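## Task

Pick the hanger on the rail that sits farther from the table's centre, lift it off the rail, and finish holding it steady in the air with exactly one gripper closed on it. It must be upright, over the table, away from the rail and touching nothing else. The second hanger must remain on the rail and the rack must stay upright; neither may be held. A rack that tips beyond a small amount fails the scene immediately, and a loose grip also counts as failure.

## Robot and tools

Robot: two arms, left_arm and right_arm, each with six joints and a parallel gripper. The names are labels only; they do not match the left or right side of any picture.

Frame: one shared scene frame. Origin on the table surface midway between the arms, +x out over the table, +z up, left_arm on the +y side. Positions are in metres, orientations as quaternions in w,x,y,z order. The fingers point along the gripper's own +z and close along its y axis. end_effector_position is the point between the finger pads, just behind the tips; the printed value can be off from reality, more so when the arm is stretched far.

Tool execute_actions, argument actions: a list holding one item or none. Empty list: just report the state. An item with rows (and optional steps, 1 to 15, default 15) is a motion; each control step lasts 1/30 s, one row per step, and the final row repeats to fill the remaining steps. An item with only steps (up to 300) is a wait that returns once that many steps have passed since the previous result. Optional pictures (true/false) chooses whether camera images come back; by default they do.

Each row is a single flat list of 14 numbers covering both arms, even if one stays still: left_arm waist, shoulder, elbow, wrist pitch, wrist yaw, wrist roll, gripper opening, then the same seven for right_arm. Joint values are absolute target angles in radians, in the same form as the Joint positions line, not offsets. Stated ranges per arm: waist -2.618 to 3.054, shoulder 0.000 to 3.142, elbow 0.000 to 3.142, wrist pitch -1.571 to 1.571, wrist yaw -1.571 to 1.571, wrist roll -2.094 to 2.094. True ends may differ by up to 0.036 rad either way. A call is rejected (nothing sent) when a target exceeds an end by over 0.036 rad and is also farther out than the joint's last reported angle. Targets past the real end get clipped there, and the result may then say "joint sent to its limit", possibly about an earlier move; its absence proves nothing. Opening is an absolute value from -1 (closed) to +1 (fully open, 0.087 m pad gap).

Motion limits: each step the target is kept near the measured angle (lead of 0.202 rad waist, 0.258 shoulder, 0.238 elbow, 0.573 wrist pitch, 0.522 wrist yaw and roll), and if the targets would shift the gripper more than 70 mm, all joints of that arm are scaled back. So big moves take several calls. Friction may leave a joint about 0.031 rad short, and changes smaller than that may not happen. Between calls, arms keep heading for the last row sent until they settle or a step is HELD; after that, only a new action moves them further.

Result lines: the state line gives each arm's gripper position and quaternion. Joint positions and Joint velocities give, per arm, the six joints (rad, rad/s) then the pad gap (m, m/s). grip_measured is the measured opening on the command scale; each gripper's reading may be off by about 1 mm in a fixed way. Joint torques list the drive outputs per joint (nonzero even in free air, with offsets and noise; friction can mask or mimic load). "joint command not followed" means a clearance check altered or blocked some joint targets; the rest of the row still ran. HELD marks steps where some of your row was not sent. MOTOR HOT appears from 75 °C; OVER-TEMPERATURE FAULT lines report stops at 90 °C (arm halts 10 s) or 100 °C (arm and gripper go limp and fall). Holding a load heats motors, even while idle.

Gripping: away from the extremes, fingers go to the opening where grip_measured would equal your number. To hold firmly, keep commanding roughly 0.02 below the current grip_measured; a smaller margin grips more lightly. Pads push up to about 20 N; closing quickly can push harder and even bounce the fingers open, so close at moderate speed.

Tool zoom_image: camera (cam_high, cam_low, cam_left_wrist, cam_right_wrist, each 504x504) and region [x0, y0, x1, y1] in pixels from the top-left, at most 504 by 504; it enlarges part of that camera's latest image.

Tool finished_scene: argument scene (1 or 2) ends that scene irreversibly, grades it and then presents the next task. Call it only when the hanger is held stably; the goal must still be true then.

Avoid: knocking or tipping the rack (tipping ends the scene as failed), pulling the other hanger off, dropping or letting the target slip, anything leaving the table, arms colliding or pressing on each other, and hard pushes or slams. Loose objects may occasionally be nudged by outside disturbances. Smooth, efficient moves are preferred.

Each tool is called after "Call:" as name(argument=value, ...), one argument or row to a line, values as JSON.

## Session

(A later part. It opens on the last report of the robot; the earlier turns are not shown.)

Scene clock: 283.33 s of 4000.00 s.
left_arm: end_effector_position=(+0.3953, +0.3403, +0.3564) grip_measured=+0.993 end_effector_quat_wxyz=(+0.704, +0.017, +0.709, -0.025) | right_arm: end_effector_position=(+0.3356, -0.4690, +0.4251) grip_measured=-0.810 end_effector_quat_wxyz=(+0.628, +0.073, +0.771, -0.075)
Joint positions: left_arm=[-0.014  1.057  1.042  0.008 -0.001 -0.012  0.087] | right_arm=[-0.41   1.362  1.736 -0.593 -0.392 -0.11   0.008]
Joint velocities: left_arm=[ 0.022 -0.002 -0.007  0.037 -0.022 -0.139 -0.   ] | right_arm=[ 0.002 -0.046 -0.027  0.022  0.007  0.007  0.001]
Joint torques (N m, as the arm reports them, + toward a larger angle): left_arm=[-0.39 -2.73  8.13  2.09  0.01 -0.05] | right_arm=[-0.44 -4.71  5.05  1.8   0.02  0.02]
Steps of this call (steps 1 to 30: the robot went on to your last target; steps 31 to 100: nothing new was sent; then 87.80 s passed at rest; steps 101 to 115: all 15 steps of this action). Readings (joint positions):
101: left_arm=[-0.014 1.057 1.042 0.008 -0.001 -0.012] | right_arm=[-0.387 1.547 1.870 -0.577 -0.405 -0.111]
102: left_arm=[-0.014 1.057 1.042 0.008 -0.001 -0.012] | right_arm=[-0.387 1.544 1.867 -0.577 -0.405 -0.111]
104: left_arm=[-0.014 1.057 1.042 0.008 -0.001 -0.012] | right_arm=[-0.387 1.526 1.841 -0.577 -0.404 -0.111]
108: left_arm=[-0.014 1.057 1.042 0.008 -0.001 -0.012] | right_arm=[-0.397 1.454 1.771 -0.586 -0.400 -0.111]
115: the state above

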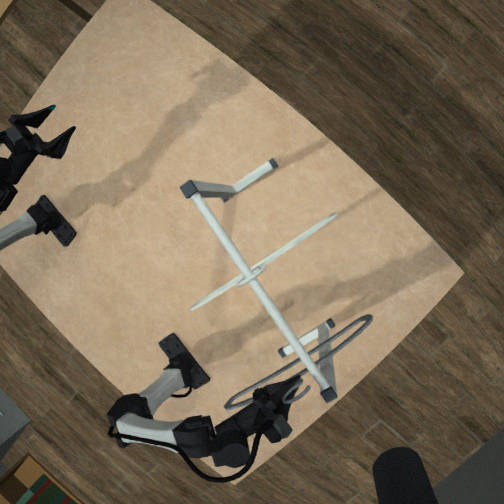

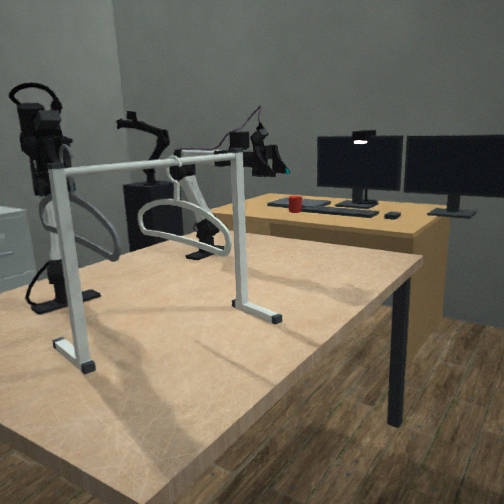

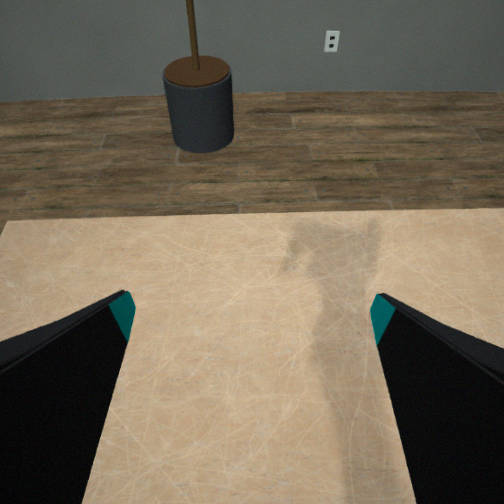

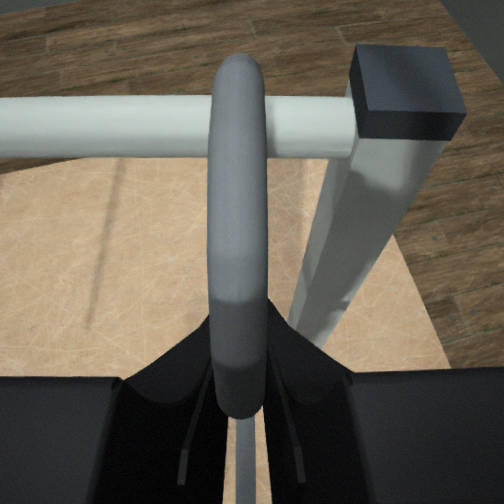

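Call:
execute_actions(
  actions=[
    {"rows":[[-0.014,1.057,1.042,0.008,-0.001,-0.012,1,-0.405,1.345,1.728,-0.605,-0.375,-0.10,-0.85],[-0.014,1.057,1.042,0.008,-0.001,-0.012,1,-0.40,1.325,1.72,-0.617,-0.36,-0.096,-0.85],[-0.014,1.057,1.042,0.008,-0.001,-0.012,1,-0.393,1.305,1.712,-0.629,-0.345,-0.092,-0.85],[-0.014,1.057,1.042,0.008,-0.001,-0.012,1,-0.386,1.285,1.704,-0.641,-0.33,-0.088,-0.85],[-0.014,1.057,1.042,0.008,-0.001,-0.012,1,-0.379,1.265,1.696,-0.653,-0.315,-0.084,-0.85],[-0.014,1.057,1.042,0.008,-0.001,-0.012,1,-0.372,1.245,1.688,-0.665,-0.30,-0.08,-0.85],[-0.014,1.057,1.042,0.008,-0.001,-0.012,1,-0.365,1.225,1.68,-0.677,-0.285,-0.075,-0.85],[-0.014,1.057,1.042,0.008,-0.001,-0.012,1,-0.357,1.207,1.672,-0.689,-0.27,-0.07,-0.85],[-0.014,1.057,1.042,0.008,-0.001,-0.012,1,-0.34,1.188,1.668,-0.703,-0.236,-0.062,-0.85],[-0.014,1.057,1.042,0.008,-0.001,-0.012,1,-0.32,1.169,1.664,-0.717,-0.202,-0.054,-0.85],[-0.014,1.057,1.042,0.008,-0.001,-0.012,1,-0.30,1.15,1.66,-0.731,-0.168,-0.046,-0.85],[-0.014,1.057,1.042,0.008,-0.001,-0.012,1,-0.28,1.13,1.656,-0.746,-0.135,-0.038,-0.85]],"steps":15},
  ],
)

Scene clock: 290.60 s of 4000.00 s.
left_arm: end_effector_position=(+0.3953, +0.3403, +0.3564) grip_measured=+0.993 end_effector_quat_wxyz=(+0.704, +0.017, +0.709, -0.025) | right_arm: end_effector_position=(+0.2779, -0.4177, +0.4440) grip_measured=-0.810 end_effector_quat_wxyz=(+0.633, +0.104, +0.761, -0.099)
Joint positions: left_arm=[-0.014  1.057  1.042  0.008 -0.001 -0.012  0.087] | right_arm=[-0.288  1.14   1.676 -0.721 -0.198 -0.056  0.008]
Joint velocities: left_arm=[-0.002  0.002 -0.002 -0.007  0.007  0.022  0.001] | right_arm=[ 0.085 -0.281  0.002 -0.066  0.315  0.081 -0.001]
Joint torques (N m, as the arm reports them, + toward a larger angle): left_arm=[-0.43 -2.74  8.16  2.1   0.01 -0.06] | right_arm=[ 0.43 -1.39  4.54  1.77  0.15  0.  ]
Steps of this call (steps 1 to 15: the robot went on to your last target; steps 16 to 90: nothing new was sent; then 3.77 s passed at rest; steps 91 to 105: all 15 steps of this action). Readings (joint positions):
91: left_arm=[-0.014 1.057 1.042 0.008 -0.001 -0.012] | right_arm=[-0.410 1.361 1.729 -0.599 -0.388 -0.109]
92: left_arm=[-0.014 1.057 1.042 0.008 -0.001 -0.012] | right_arm=[-0.410 1.360 1.729 -0.602 -0.384 -0.108]
94: left_arm=[-0.014 1.057 1.042 0.008 -0.001 -0.012] | right_arm=[-0.406 1.348 1.723 -0.614 -0.367 -0.103]
98: left_arm=[-0.014 1.057 1.042 0.008 -0.001 -0.012] | right_arm=[-0.378 1.277 1.692 -0.655 -0.323 -0.091]
105: the state above

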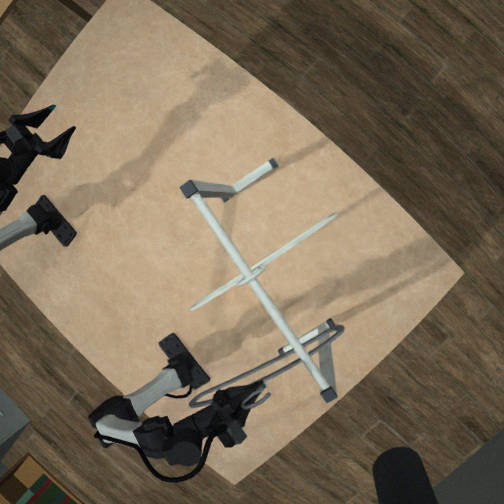

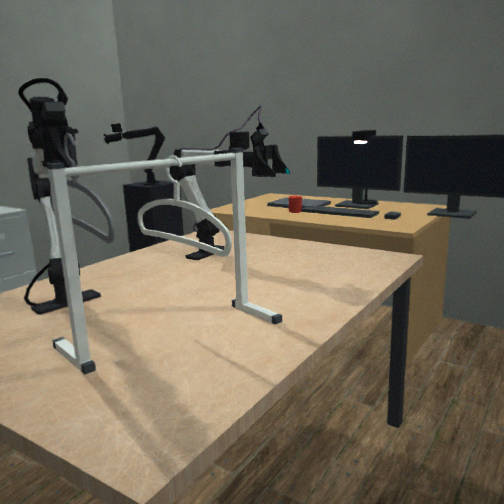

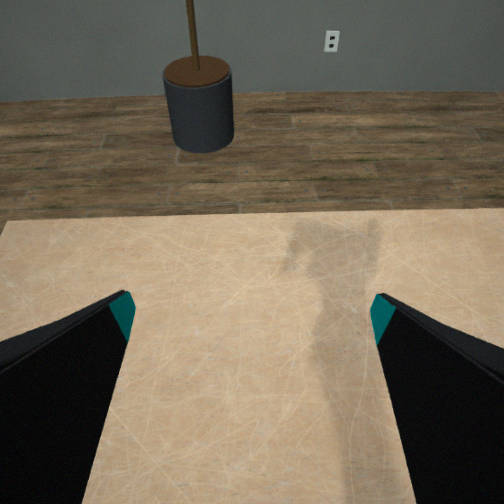

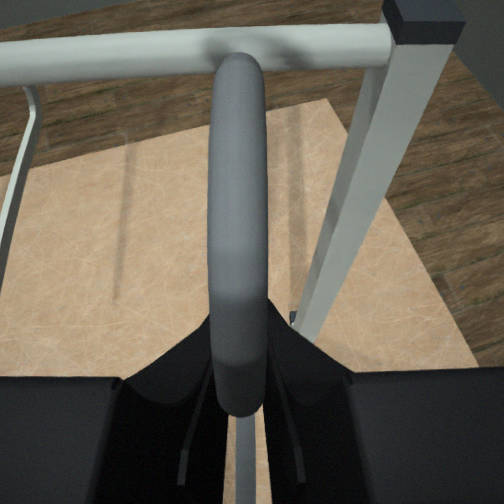

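Call:
execute_actions(
  actions=[
    {"rows":[[-0.014,1.057,1.042,0.008,-0.001,-0.012,1,-0.26,1.11,1.652,-0.76,-0.10,-0.03,-0.85],[-0.014,1.057,1.042,0.008,-0.001,-0.012,1,-0.245,1.09,1.648,-0.775,-0.07,-0.024,-0.85],[-0.014,1.057,1.042,0.008,-0.001,-0.012,1,-0.23,1.07,1.644,-0.79,-0.04,-0.018,-0.85],[-0.014,1.057,1.042,0.008,-0.001,-0.012,1,-0.215,1.05,1.642,-0.808,-0.01,-0.012,-0.85],[-0.014,1.057,1.042,0.008,-0.001,-0.012,1,-0.21,1.03,1.645,-0.833,0.0,-0.01,-0.85],[-0.014,1.057,1.042,0.008,-0.001,-0.012,1,-0.21,1.01,1.65,-0.858,0.0,-0.01,-0.85],[-0.014,1.057,1.042,0.008,-0.001,-0.012,1,-0.21,0.99,1.655,-0.883,0.0,-0.01,-0.85],[-0.014,1.057,1.042,0.008,-0.001,-0.012,1,-0.21,0.97,1.66,-0.908,0.0,-0.01,-0.85],[-0.014,1.057,1.042,0.008,-0.001,-0.012,1,-0.21,0.95,1.665,-0.933,0.0,-0.01,-0.85],[-0.014,1.057,1.042,0.008,-0.001,-0.012,1,-0.21,0.93,1.67,-0.958,0.0,-0.01,-0.85]],"steps":15},
  ],
)

Scene clock: 296.50 s of 4000.00 s.
left_arm: end_effector_position=(+0.3953, +0.3403, +0.3564) grip_measured=+0.993 end_effector_quat_wxyz=(+0.704, +0.017, +0.709, -0.025) | right_arm: end_effector_position=(+0.1967, -0.3898, +0.4426) grip_measured=-0.810 end_effector_quat_wxyz=(+0.619, +0.152, +0.759, -0.133)
Joint positions: left_arm=[-0.014  1.057  1.042  0.008 -0.001 -0.012  0.087] | right_arm=[-0.218  0.927  1.658 -0.931 -0.013 -0.016  0.008]
Joint velocities: left_arm=[ 0.007 -0.002  0.007 -0.051 -0.022  0.051 -0.   ] | right_arm=[-0.002 -0.046  0.051 -0.125  0.051  0.022  0.001]
Joint torques (N m, as the arm reports them, + toward a larger angle): left_arm=[-0.43 -2.72  8.1   2.09  0.01 -0.05] | right_arm=[ 0.79  0.86  5.53  1.83  0.09 -0.02]
Steps of this call (steps 1 to 30: the robot went on to your last target; steps 31 to 100: nothing new was sent; then 2.07 s passed at rest; steps 101 to 115: all 15 steps of this action). Readings (joint positions):
101: left_arm=[-0.014 1.057 1.042 0.008 -0.001 -0.012] | right_arm=[-0.283 1.130 1.670 -0.751 -0.134 -0.042]
102: left_arm=[-0.014 1.057 1.042 0.008 -0.001 -0.012] | right_arm=[-0.274 1.128 1.670 -0.754 -0.122 -0.039]
104: left_arm=[-0.014 1.057 1.042 0.008 -0.001 -0.012] | right_arm=[-0.247 1.114 1.659 -0.768 -0.089 -0.033]
108: left_arm=[-0.014 1.057 1.042 0.008 -0.001 -0.012] | right_arm=[-0.219 1.045 1.652 -0.839 -0.043 -0.022]
115: the state above

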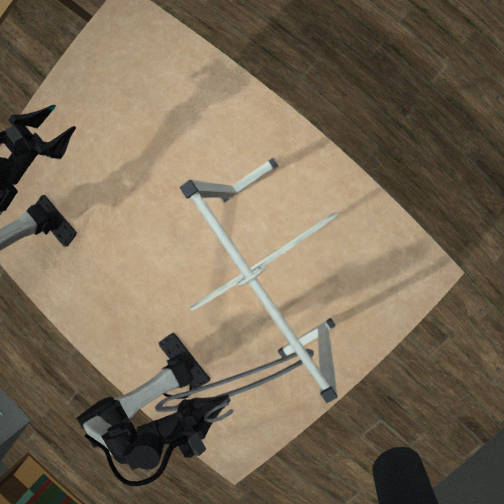

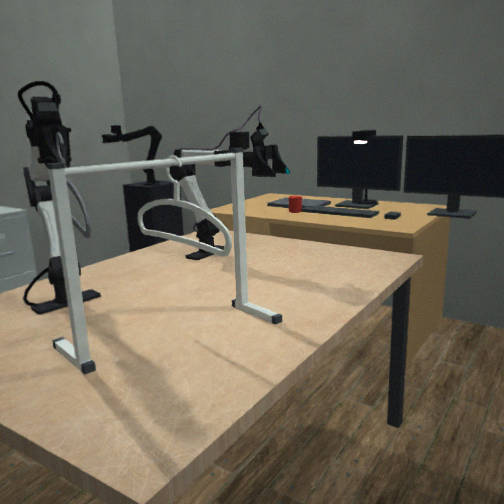

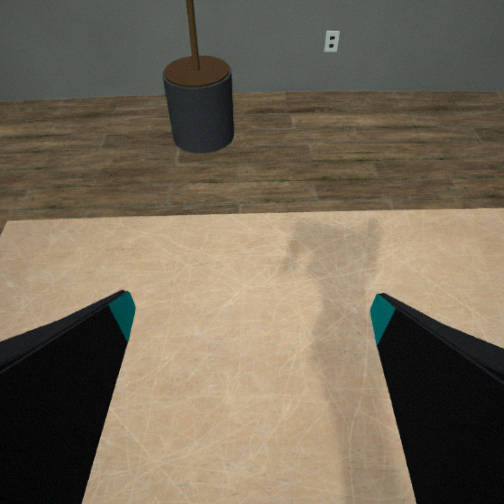

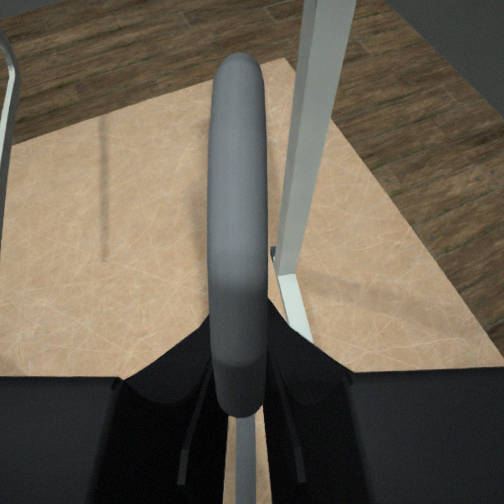

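Call:
zoom_image(
  camera="cam_high",
  region=[60, 310, 360, 504],
)

Call:
zoom_image(
  camera="cam_low",
  region=[0, 80, 180, 320],
)

Region (60, 310, 360, 504) of cam_high's 504x504 image, scaled by 1.680, with more detail than that image has; it fills the top 326 rows of this view, and the rest is white.

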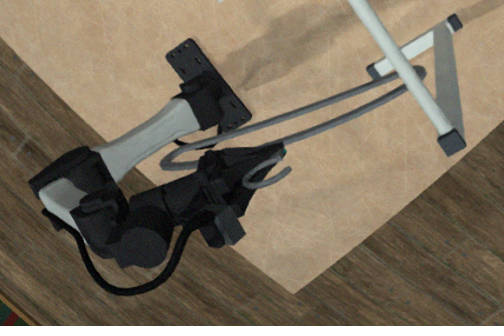

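Region (0, 80, 180, 320) of cam_low's 504x504 image, scaled by 2.100, with more detail than that image has; it fills the left 378 columns of this view, and the rest is white.

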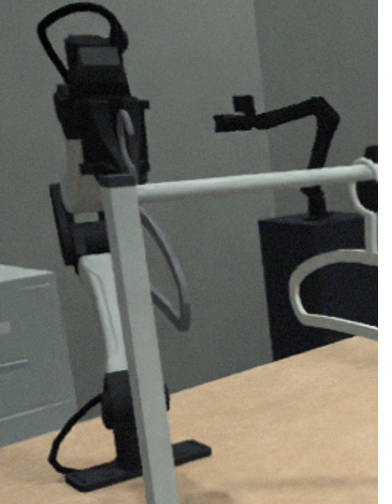

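Call:
execute_actions(
  actions=[
    {"rows":[[-0.014,1.057,1.042,0.008,-0.001,-0.012,1,-0.21,0.91,1.672,-0.98,0.0,-0.01,-0.85],[-0.014,1.057,1.042,0.008,-0.001,-0.012,1,-0.21,0.89,1.676,-1.0,0.0,-0.01,-0.85],[-0.014,1.057,1.042,0.008,-0.001,-0.012,1,-0.21,0.87,1.68,-1.025,0.0,-0.01,-0.85],[-0.014,1.057,1.042,0.008,-0.001,-0.012,1,-0.21,0.85,1.684,-1.05,0.0,-0.01,-0.85],[-0.014,1.057,1.042,0.008,-0.001,-0.012,1,-0.21,0.83,1.688,-1.075,0.0,-0.01,-0.85],[-0.014,1.057,1.042,0.008,-0.001,-0.012,1,-0.21,0.81,1.69,-1.095,0.0,-0.01,-0.85]],"steps":15},
  ],
)

Scene clock: 307.20 s of 4000.00 s.
left_arm: end_effector_position=(+0.3953, +0.3403, +0.3564) grip_measured=+0.993 end_effector_quat_wxyz=(+0.704, +0.017, +0.709, -0.025) | right_arm: end_effector_position=(+0.1471, -0.3688, +0.4344) grip_measured=-0.810 end_effector_quat_wxyz=(+0.609, +0.156, +0.766, -0.133)
Joint positions: left_arm=[-0.014  1.057  1.042  0.008 -0.001 -0.012  0.087] | right_arm=[-0.218  0.813  1.677 -1.087 -0.006 -0.015  0.008]
Joint velocities: left_arm=[ 0.002 -0.007  0.002 -0.007  0.022  0.066 -0.   ] | right_arm=[-0.012 -0.012 -0.002 -0.125 -0.037 -0.037 -0.001]
Joint torques (N m, as the arm reports them, + toward a larger angle): left_arm=[-0.41 -2.75  8.1   2.08  0.01 -0.06] | right_arm=[0.77 1.8  5.28 1.93 0.06 0.02]
Steps of this call (steps 1 to 30: the robot went on to your last target; steps 31 to 100: nothing new was sent; then 6.87 s passed at rest; steps 101 to 115: all 15 steps of this action). Readings (joint positions):
101: left_arm=[-0.014 1.057 1.042 0.008 -0.001 -0.012] | right_arm=[-0.218 0.927 1.659 -0.963 -0.006 -0.015]
102: left_arm=[-0.014 1.057 1.042 0.008 -0.001 -0.012] | right_arm=[-0.218 0.926 1.659 -0.968 -0.006 -0.015]
104: left_arm=[-0.014 1.057 1.042 0.008 -0.001 -0.012] | right_arm=[-0.218 0.915 1.659 -0.992 -0.006 -0.015]
108: left_arm=[-0.014 1.057 1.042 0.008 -0.001 -0.012] | right_arm=[-0.218 0.849 1.660 -1.056 -0.006 -0.015]
115: the state above

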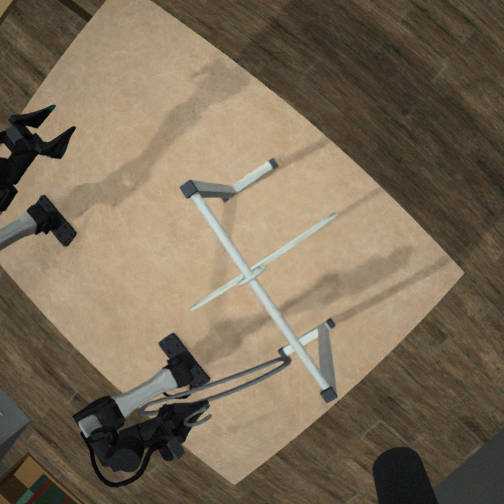

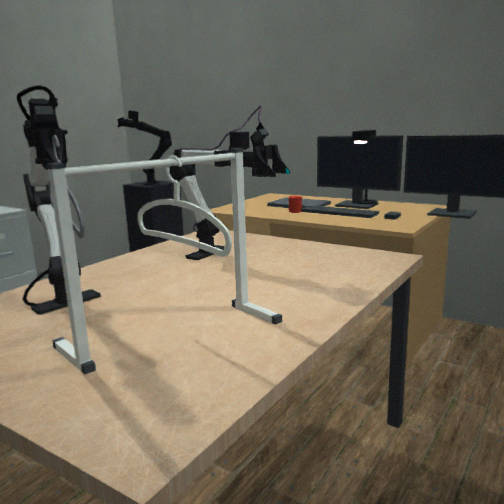

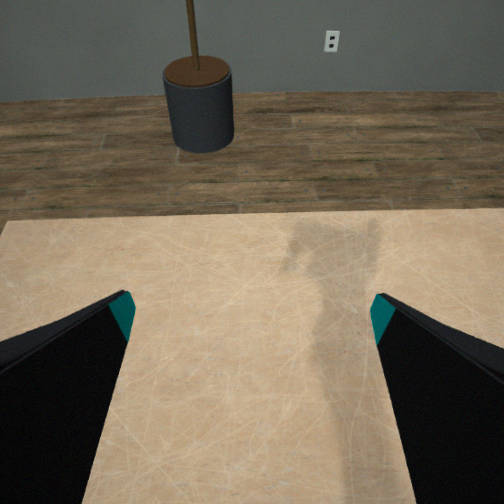

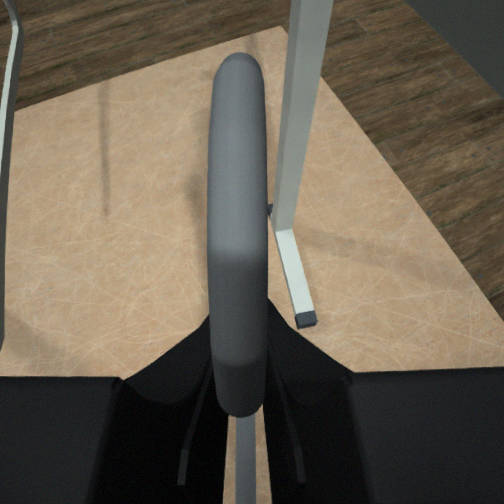

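Call:
execute_actions(
  actions=[
    {"rows":[[-0.014,1.057,1.042,0.008,-0.001,-0.012,1,-0.25,0.81,1.69,-1.09,0.0,-0.01,-0.85],[-0.014,1.057,1.042,0.008,-0.001,-0.012,1,-0.28,0.81,1.69,-1.09,0.0,-0.01,-0.85],[-0.014,1.057,1.042,0.008,-0.001,-0.012,1,-0.31,0.81,1.69,-1.09,0.0,-0.01,-0.85],[-0.014,1.057,1.042,0.008,-0.001,-0.012,1,-0.34,0.81,1.69,-1.09,0.0,-0.01,-0.85],[-0.014,1.057,1.042,0.008,-0.001,-0.012,1,-0.37,0.81,1.69,-1.09,0.0,-0.01,-0.85],[-0.014,1.057,1.042,0.008,-0.001,-0.012,1,-0.40,0.81,1.69,-1.09,0.0,-0.01,-0.85],[-0.014,1.057,1.042,0.008,-0.001,-0.012,1,-0.43,0.81,1.69,-1.09,0.0,-0.01,-0.85],[-0.014,1.057,1.042,0.008,-0.001,-0.012,1,-0.46,0.81,1.69,-1.09,0.0,-0.01,-0.85],[-0.014,1.057,1.042,0.008,-0.001,-0.012,1,-0.49,0.81,1.69,-1.09,0.0,-0.01,-0.85],[-0.014,1.057,1.042,0.008,-0.001,-0.012,1,-0.52,0.81,1.69,-1.09,0.0,-0.01,-0.85],[-0.014,1.057,1.042,0.008,-0.001,-0.012,1,-0.55,0.81,1.69,-1.09,0.0,-0.01,-0.85]],"steps":15},
  ],
)

Scene clock: 313.93 s of 4000.00 s.
left_arm: end_effector_position=(+0.3953, +0.3403, +0.3564) grip_measured=+0.993 end_effector_quat_wxyz=(+0.704, +0.017, +0.709, -0.025) | right_arm: end_effector_position=(+0.1127, -0.4189, +0.4318) grip_measured=-0.810 end_effector_quat_wxyz=(+0.575, +0.281, +0.733, -0.230)
Joint positions: left_arm=[-0.014  1.057  1.042  0.008 -0.001 -0.012  0.087] | right_arm=[-0.54   0.813  1.677 -1.098  0.001 -0.014  0.008]
Joint velocities: left_arm=[-0.002  0.022  0.002 -0.051  0.007  0.051 -0.   ] | right_arm=[-0.037  0.012 -0.022 -0.037  0.037  0.037 -0.001]
Joint torques (N m, as the arm reports them, + toward a larger angle): left_arm=[-0.42 -2.71  8.1   2.09  0.02 -0.06] | right_arm=[-0.18  1.76  5.23  1.95 -0.01  0.02]
Steps of this call (steps 1 to 30: the robot went on to your last target; steps 31 to 100: nothing new was sent; then 2.90 s passed at rest; steps 101 to 115: all 15 steps of this action). Readings (joint positions):
101: left_arm=[-0.014 1.057 1.042 0.008 -0.001 -0.012] | right_arm=[-0.223 0.813 1.677 -1.098 -0.006 -0.015]
102: left_arm=[-0.014 1.057 1.042 0.008 -0.001 -0.012] | right_arm=[-0.238 0.813 1.677 -1.098 -0.007 -0.015]
104: left_arm=[-0.014 1.057 1.042 0.008 -0.001 -0.012] | right_arm=[-0.287 0.813 1.677 -1.098 -0.007 -0.015]
108: left_arm=[-0.014 1.057 1.042 0.008 -0.001 -0.012] | right_arm=[-0.405 0.813 1.677 -1.098 -0.004 -0.014]
115: the state above

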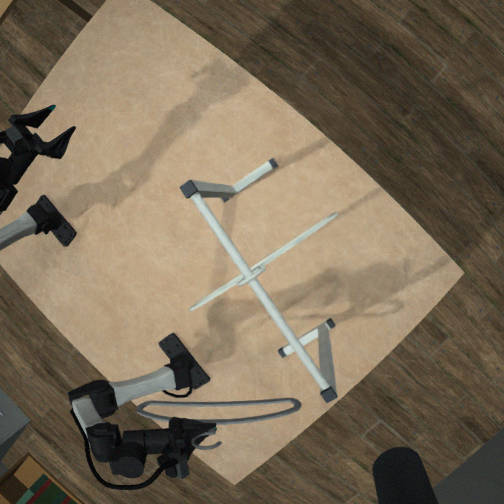

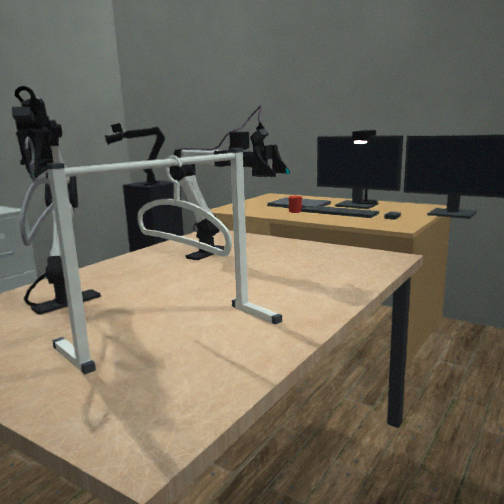

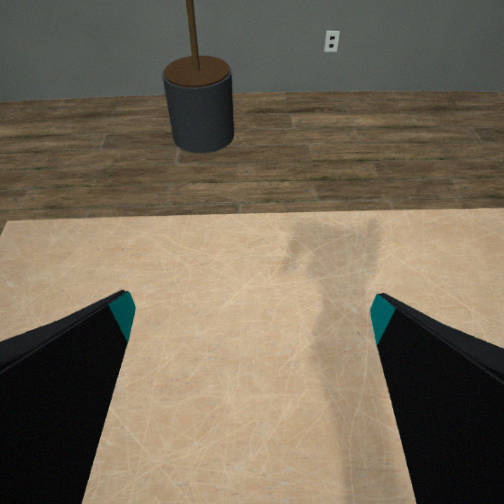

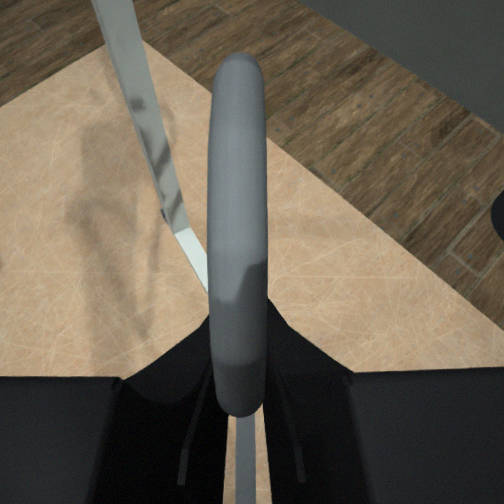

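Call:
zoom_image(
  camera="cam_high",
  region=[60, 320, 360, 504],
)

Call:
zoom_image(
  camera="cam_low",
  region=[0, 80, 160, 320],
)

Region (60, 320, 360, 504) of cam_high's 504x504 image, scaled by 1.680, with more detail than that image has; it fills the top 309 rows of this view, and the rest is white.

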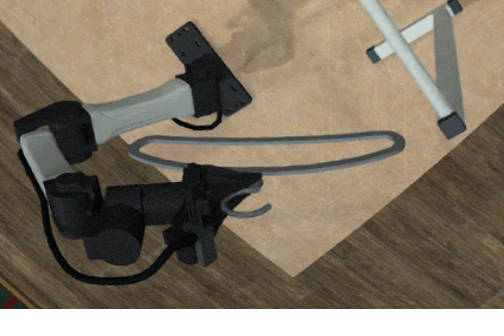

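Region (0, 80, 160, 320) of cam_low's 504x504 image, scaled by 2.100, with more detail than that image has.

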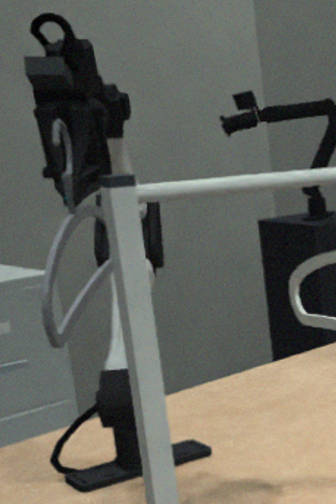

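Call:
finished_scene(
  scene=2,
)

The scene is finished: the task was done.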